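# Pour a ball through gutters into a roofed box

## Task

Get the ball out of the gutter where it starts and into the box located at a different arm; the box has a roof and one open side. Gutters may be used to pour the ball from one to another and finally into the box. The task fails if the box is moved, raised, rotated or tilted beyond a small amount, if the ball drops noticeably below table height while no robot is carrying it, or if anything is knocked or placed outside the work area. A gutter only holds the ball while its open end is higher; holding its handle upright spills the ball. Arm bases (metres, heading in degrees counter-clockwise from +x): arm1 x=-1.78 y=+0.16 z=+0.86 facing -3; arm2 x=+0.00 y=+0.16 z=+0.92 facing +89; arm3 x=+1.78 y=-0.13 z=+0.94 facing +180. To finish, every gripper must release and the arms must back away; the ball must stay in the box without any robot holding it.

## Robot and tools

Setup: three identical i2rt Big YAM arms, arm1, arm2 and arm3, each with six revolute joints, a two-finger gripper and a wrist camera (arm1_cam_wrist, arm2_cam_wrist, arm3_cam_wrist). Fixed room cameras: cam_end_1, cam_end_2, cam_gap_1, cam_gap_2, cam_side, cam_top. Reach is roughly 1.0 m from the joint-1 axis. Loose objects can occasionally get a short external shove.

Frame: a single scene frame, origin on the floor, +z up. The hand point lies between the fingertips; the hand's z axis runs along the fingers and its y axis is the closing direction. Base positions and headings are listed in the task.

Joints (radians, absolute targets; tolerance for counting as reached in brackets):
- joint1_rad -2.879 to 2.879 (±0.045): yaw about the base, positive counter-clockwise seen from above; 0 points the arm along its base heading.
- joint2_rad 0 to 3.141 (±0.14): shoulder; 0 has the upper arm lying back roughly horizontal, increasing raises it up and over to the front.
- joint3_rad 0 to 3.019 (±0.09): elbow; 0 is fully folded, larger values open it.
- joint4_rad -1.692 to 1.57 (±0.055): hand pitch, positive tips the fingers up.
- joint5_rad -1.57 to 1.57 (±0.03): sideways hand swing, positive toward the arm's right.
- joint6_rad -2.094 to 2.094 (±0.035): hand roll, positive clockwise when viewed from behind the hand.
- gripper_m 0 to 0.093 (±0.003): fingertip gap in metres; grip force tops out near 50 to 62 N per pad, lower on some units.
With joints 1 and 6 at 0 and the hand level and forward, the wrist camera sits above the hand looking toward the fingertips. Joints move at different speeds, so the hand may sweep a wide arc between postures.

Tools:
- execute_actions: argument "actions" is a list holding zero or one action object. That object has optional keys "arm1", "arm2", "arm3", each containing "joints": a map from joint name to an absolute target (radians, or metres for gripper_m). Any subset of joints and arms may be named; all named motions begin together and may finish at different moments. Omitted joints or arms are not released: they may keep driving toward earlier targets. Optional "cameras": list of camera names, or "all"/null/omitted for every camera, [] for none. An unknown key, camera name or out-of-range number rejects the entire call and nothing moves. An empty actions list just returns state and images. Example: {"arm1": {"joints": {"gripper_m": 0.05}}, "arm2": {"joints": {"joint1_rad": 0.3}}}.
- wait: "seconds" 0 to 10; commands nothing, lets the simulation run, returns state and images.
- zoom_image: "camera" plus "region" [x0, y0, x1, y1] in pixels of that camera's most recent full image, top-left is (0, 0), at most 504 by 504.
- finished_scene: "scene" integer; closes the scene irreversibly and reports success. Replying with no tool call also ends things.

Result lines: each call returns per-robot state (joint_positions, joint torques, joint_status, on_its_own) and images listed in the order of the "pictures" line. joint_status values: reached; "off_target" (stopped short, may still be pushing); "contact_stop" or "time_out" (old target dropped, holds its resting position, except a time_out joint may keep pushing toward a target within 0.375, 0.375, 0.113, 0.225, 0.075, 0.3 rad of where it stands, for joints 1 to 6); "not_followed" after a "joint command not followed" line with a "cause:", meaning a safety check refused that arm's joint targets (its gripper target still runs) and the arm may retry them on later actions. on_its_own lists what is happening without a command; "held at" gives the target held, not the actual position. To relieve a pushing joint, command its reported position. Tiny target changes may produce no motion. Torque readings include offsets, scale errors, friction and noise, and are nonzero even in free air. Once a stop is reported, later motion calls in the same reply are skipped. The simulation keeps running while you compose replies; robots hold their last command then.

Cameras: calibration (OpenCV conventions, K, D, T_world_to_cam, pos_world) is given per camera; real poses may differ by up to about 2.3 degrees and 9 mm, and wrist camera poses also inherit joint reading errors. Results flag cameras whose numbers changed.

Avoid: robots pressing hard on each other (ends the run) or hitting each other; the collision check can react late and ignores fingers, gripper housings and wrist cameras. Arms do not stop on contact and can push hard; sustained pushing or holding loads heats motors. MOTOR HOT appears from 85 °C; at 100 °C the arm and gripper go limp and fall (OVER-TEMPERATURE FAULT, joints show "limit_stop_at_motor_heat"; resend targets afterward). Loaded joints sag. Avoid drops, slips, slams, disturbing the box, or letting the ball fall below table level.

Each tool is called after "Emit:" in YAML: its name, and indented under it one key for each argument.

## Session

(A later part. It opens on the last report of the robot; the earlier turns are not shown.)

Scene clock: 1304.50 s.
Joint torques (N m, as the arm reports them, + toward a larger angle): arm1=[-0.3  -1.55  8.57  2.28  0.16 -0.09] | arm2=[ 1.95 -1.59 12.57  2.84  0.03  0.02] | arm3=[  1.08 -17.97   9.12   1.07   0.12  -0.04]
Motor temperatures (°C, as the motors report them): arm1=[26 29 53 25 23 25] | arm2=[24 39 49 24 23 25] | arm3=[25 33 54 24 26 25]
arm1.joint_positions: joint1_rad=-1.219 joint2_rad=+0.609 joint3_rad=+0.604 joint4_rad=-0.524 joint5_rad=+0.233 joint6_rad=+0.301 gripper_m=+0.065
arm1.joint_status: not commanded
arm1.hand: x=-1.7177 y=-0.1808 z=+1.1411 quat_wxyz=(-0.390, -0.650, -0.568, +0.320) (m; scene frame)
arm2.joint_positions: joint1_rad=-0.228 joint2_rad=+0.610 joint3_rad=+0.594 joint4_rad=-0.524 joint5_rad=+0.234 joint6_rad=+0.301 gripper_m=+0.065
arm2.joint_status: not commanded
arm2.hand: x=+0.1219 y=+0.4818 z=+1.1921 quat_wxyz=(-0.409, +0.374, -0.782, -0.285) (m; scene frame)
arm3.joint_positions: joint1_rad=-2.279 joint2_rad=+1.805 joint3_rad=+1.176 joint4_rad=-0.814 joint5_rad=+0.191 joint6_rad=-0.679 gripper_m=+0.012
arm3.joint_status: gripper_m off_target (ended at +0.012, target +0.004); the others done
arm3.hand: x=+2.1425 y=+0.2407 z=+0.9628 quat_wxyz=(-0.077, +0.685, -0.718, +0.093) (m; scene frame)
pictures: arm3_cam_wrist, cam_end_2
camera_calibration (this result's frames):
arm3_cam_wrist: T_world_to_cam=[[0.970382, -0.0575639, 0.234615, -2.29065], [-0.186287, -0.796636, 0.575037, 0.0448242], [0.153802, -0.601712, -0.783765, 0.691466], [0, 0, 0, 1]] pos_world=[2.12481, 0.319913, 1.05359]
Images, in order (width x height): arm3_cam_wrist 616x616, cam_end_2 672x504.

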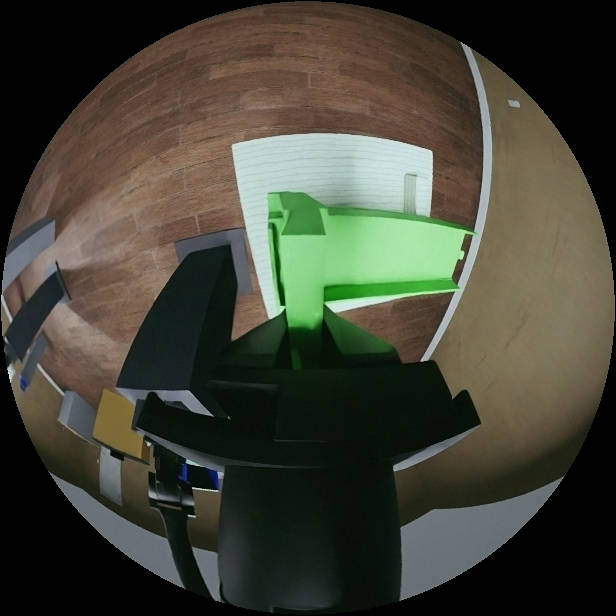

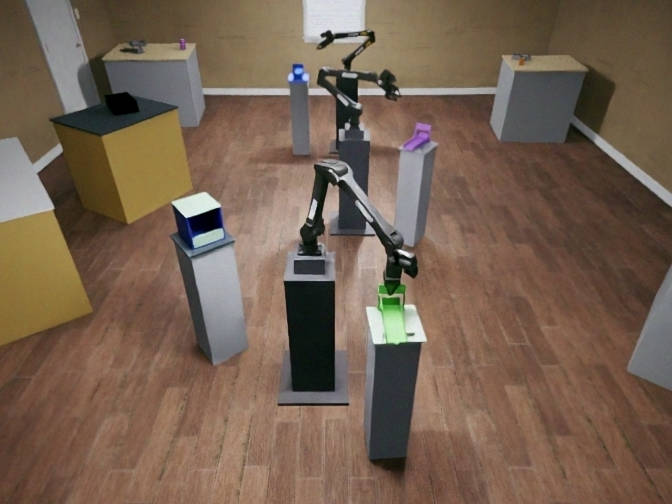

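Emit:
execute_actions:
  actions:
    - {"arm3":{"joints":{"gripper_m":0.065}}}
  cameras: ["arm3_cam_wrist"]

Emit:
execute_actions:
  actions:
    - {"arm3":{"joints":{"joint2_rad":1.3,"gripper_m":0.065}}}
  cameras: ["cam_end_2","cam_side"]

Scene clock: 1313.97 s.
Joint torques (N m, as the arm reports them, + toward a larger angle): arm1=[-0.44 -1.54  8.54  2.24  0.14 -0.1 ] | arm2=[ 1.9  -1.52 12.58  2.84  0.04  0.02] | arm3=[ -0.73 -17.81   9.29   0.98   0.21  -0.06]
Motor temperatures (°C, as the motors report them): arm1=[26 29 53 25 23 25] | arm2=[24 38 49 24 23 25] | arm3=[25 34 54 24 26 25]
arm1.joint_positions: joint1_rad=-1.219 joint2_rad=+0.609 joint3_rad=+0.604 joint4_rad=-0.524 joint5_rad=+0.233 joint6_rad=+0.301 gripper_m=+0.065
arm1.joint_status: not commanded
arm1.hand: x=-1.7177 y=-0.1808 z=+1.1411 quat_wxyz=(-0.390, -0.650, -0.568, +0.320) (m; scene frame)
arm2.joint_positions: joint1_rad=-0.228 joint2_rad=+0.610 joint3_rad=+0.594 joint4_rad=-0.524 joint5_rad=+0.234 joint6_rad=+0.301 gripper_m=+0.065
arm2.joint_status: not commanded
arm2.hand: x=+0.1219 y=+0.4818 z=+1.1921 quat_wxyz=(-0.409, +0.374, -0.782, -0.285) (m; scene frame)
arm3.joint_positions: joint1_rad=-2.279 joint2_rad=+1.805 joint3_rad=+1.176 joint4_rad=-0.813 joint5_rad=+0.191 joint6_rad=-0.679 gripper_m=+0.065
arm3.joint_status: all done
arm3.hand: x=+2.1426 y=+0.2409 z=+0.9628 quat_wxyz=(-0.077, +0.685, -0.718, +0.093) (m; scene frame)
pictures: arm3_cam_wrist
camera_calibration (this result's frames):
arm3_cam_wrist: T_world_to_cam=[[0.970336, -0.0577001, 0.234775, -2.29074], [-0.186363, -0.79712, 0.574341, 0.0459254], [0.154005, -0.601057, -0.784228, 0.691427], [0, 0, 0, 1]] pos_world=[2.12486, 0.32002, 1.05367]
Images, in order (width x height): arm3_cam_wrist 616x616.

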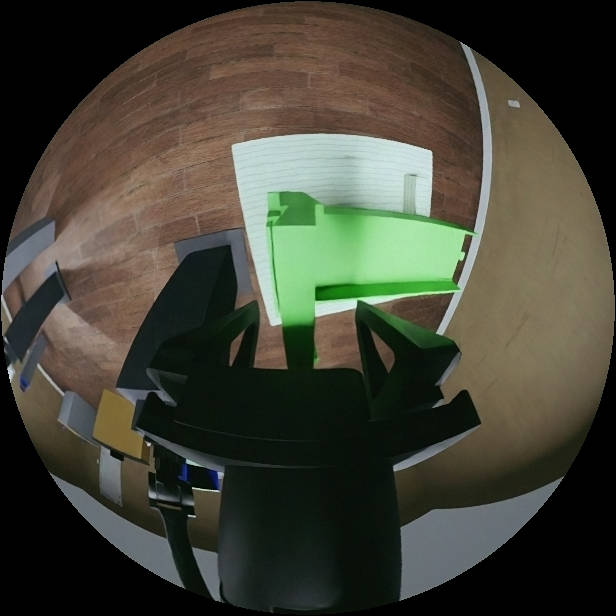

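Scene clock: 1315.40 s.
Joint torques (N m, as the arm reports them, + toward a larger angle): arm1=[-0.29 -1.52  8.57  2.25  0.16 -0.09] | arm2=[ 1.91 -1.57 12.59  2.84  0.04  0.02] | arm3=[ -0.31 -10.95  10.72   1.83   0.1   -0.04]
Motor temperatures (°C, as the motors report them): arm1=[26 29 53 25 23 25] | arm2=[24 38 49 24 23 25] | arm3=[25 34 54 24 26 25]
arm1.joint_positions: joint1_rad=-1.219 joint2_rad=+0.609 joint3_rad=+0.604 joint4_rad=-0.524 joint5_rad=+0.233 joint6_rad=+0.301 gripper_m=+0.065
arm1.joint_status: not commanded
arm1.hand: x=-1.7177 y=-0.1808 z=+1.1411 quat_wxyz=(-0.390, -0.650, -0.568, +0.320) (m; scene frame)
arm2.joint_positions: joint1_rad=-0.228 joint2_rad=+0.610 joint3_rad=+0.594 joint4_rad=-0.524 joint5_rad=+0.234 joint6_rad=+0.301 gripper_m=+0.065
arm2.joint_status: not commanded
arm2.hand: x=+0.1219 y=+0.4818 z=+1.1921 quat_wxyz=(-0.409, +0.374, -0.782, -0.285) (m; scene frame)
arm3.joint_positions: joint1_rad=-2.279 joint2_rad=+1.294 joint3_rad=+1.181 joint4_rad=-0.810 joint5_rad=+0.191 joint6_rad=-0.679 gripper_m=+0.065
arm3.joint_status: all done
arm3.hand: x=+2.1352 y=+0.2357 z=+1.2222 quat_wxyz=(-0.329, +0.633, -0.698, +0.065) (m; scene frame)
pictures: cam_end_2, cam_side
Images, in order (width x height): cam_end_2 672x504, cam_side 672x504.

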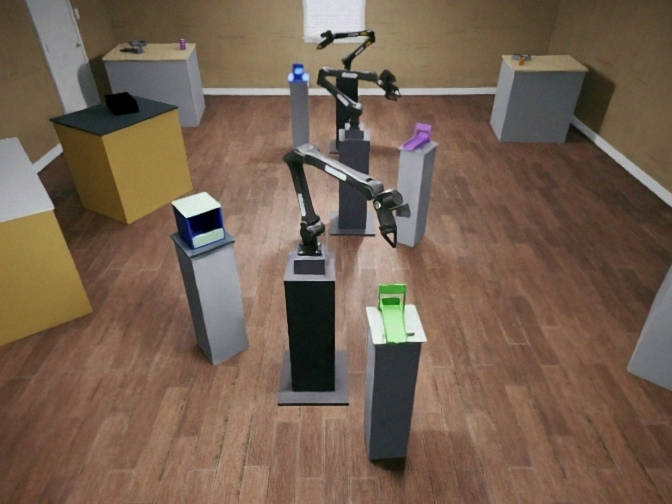

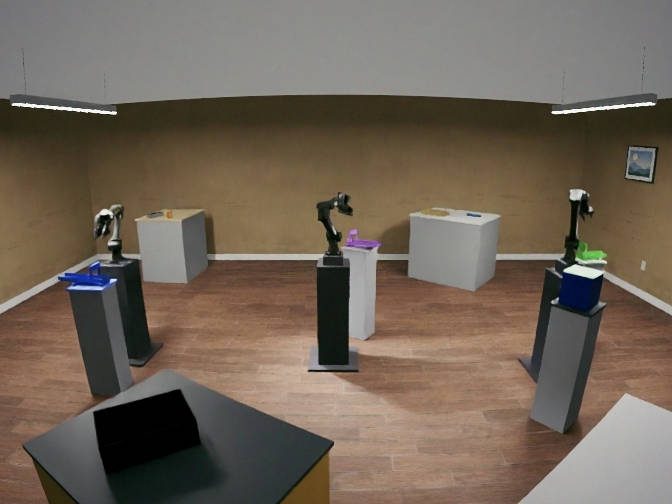

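Emit:
finished_scene:
  scene: 1

The scene is finished: the task was done.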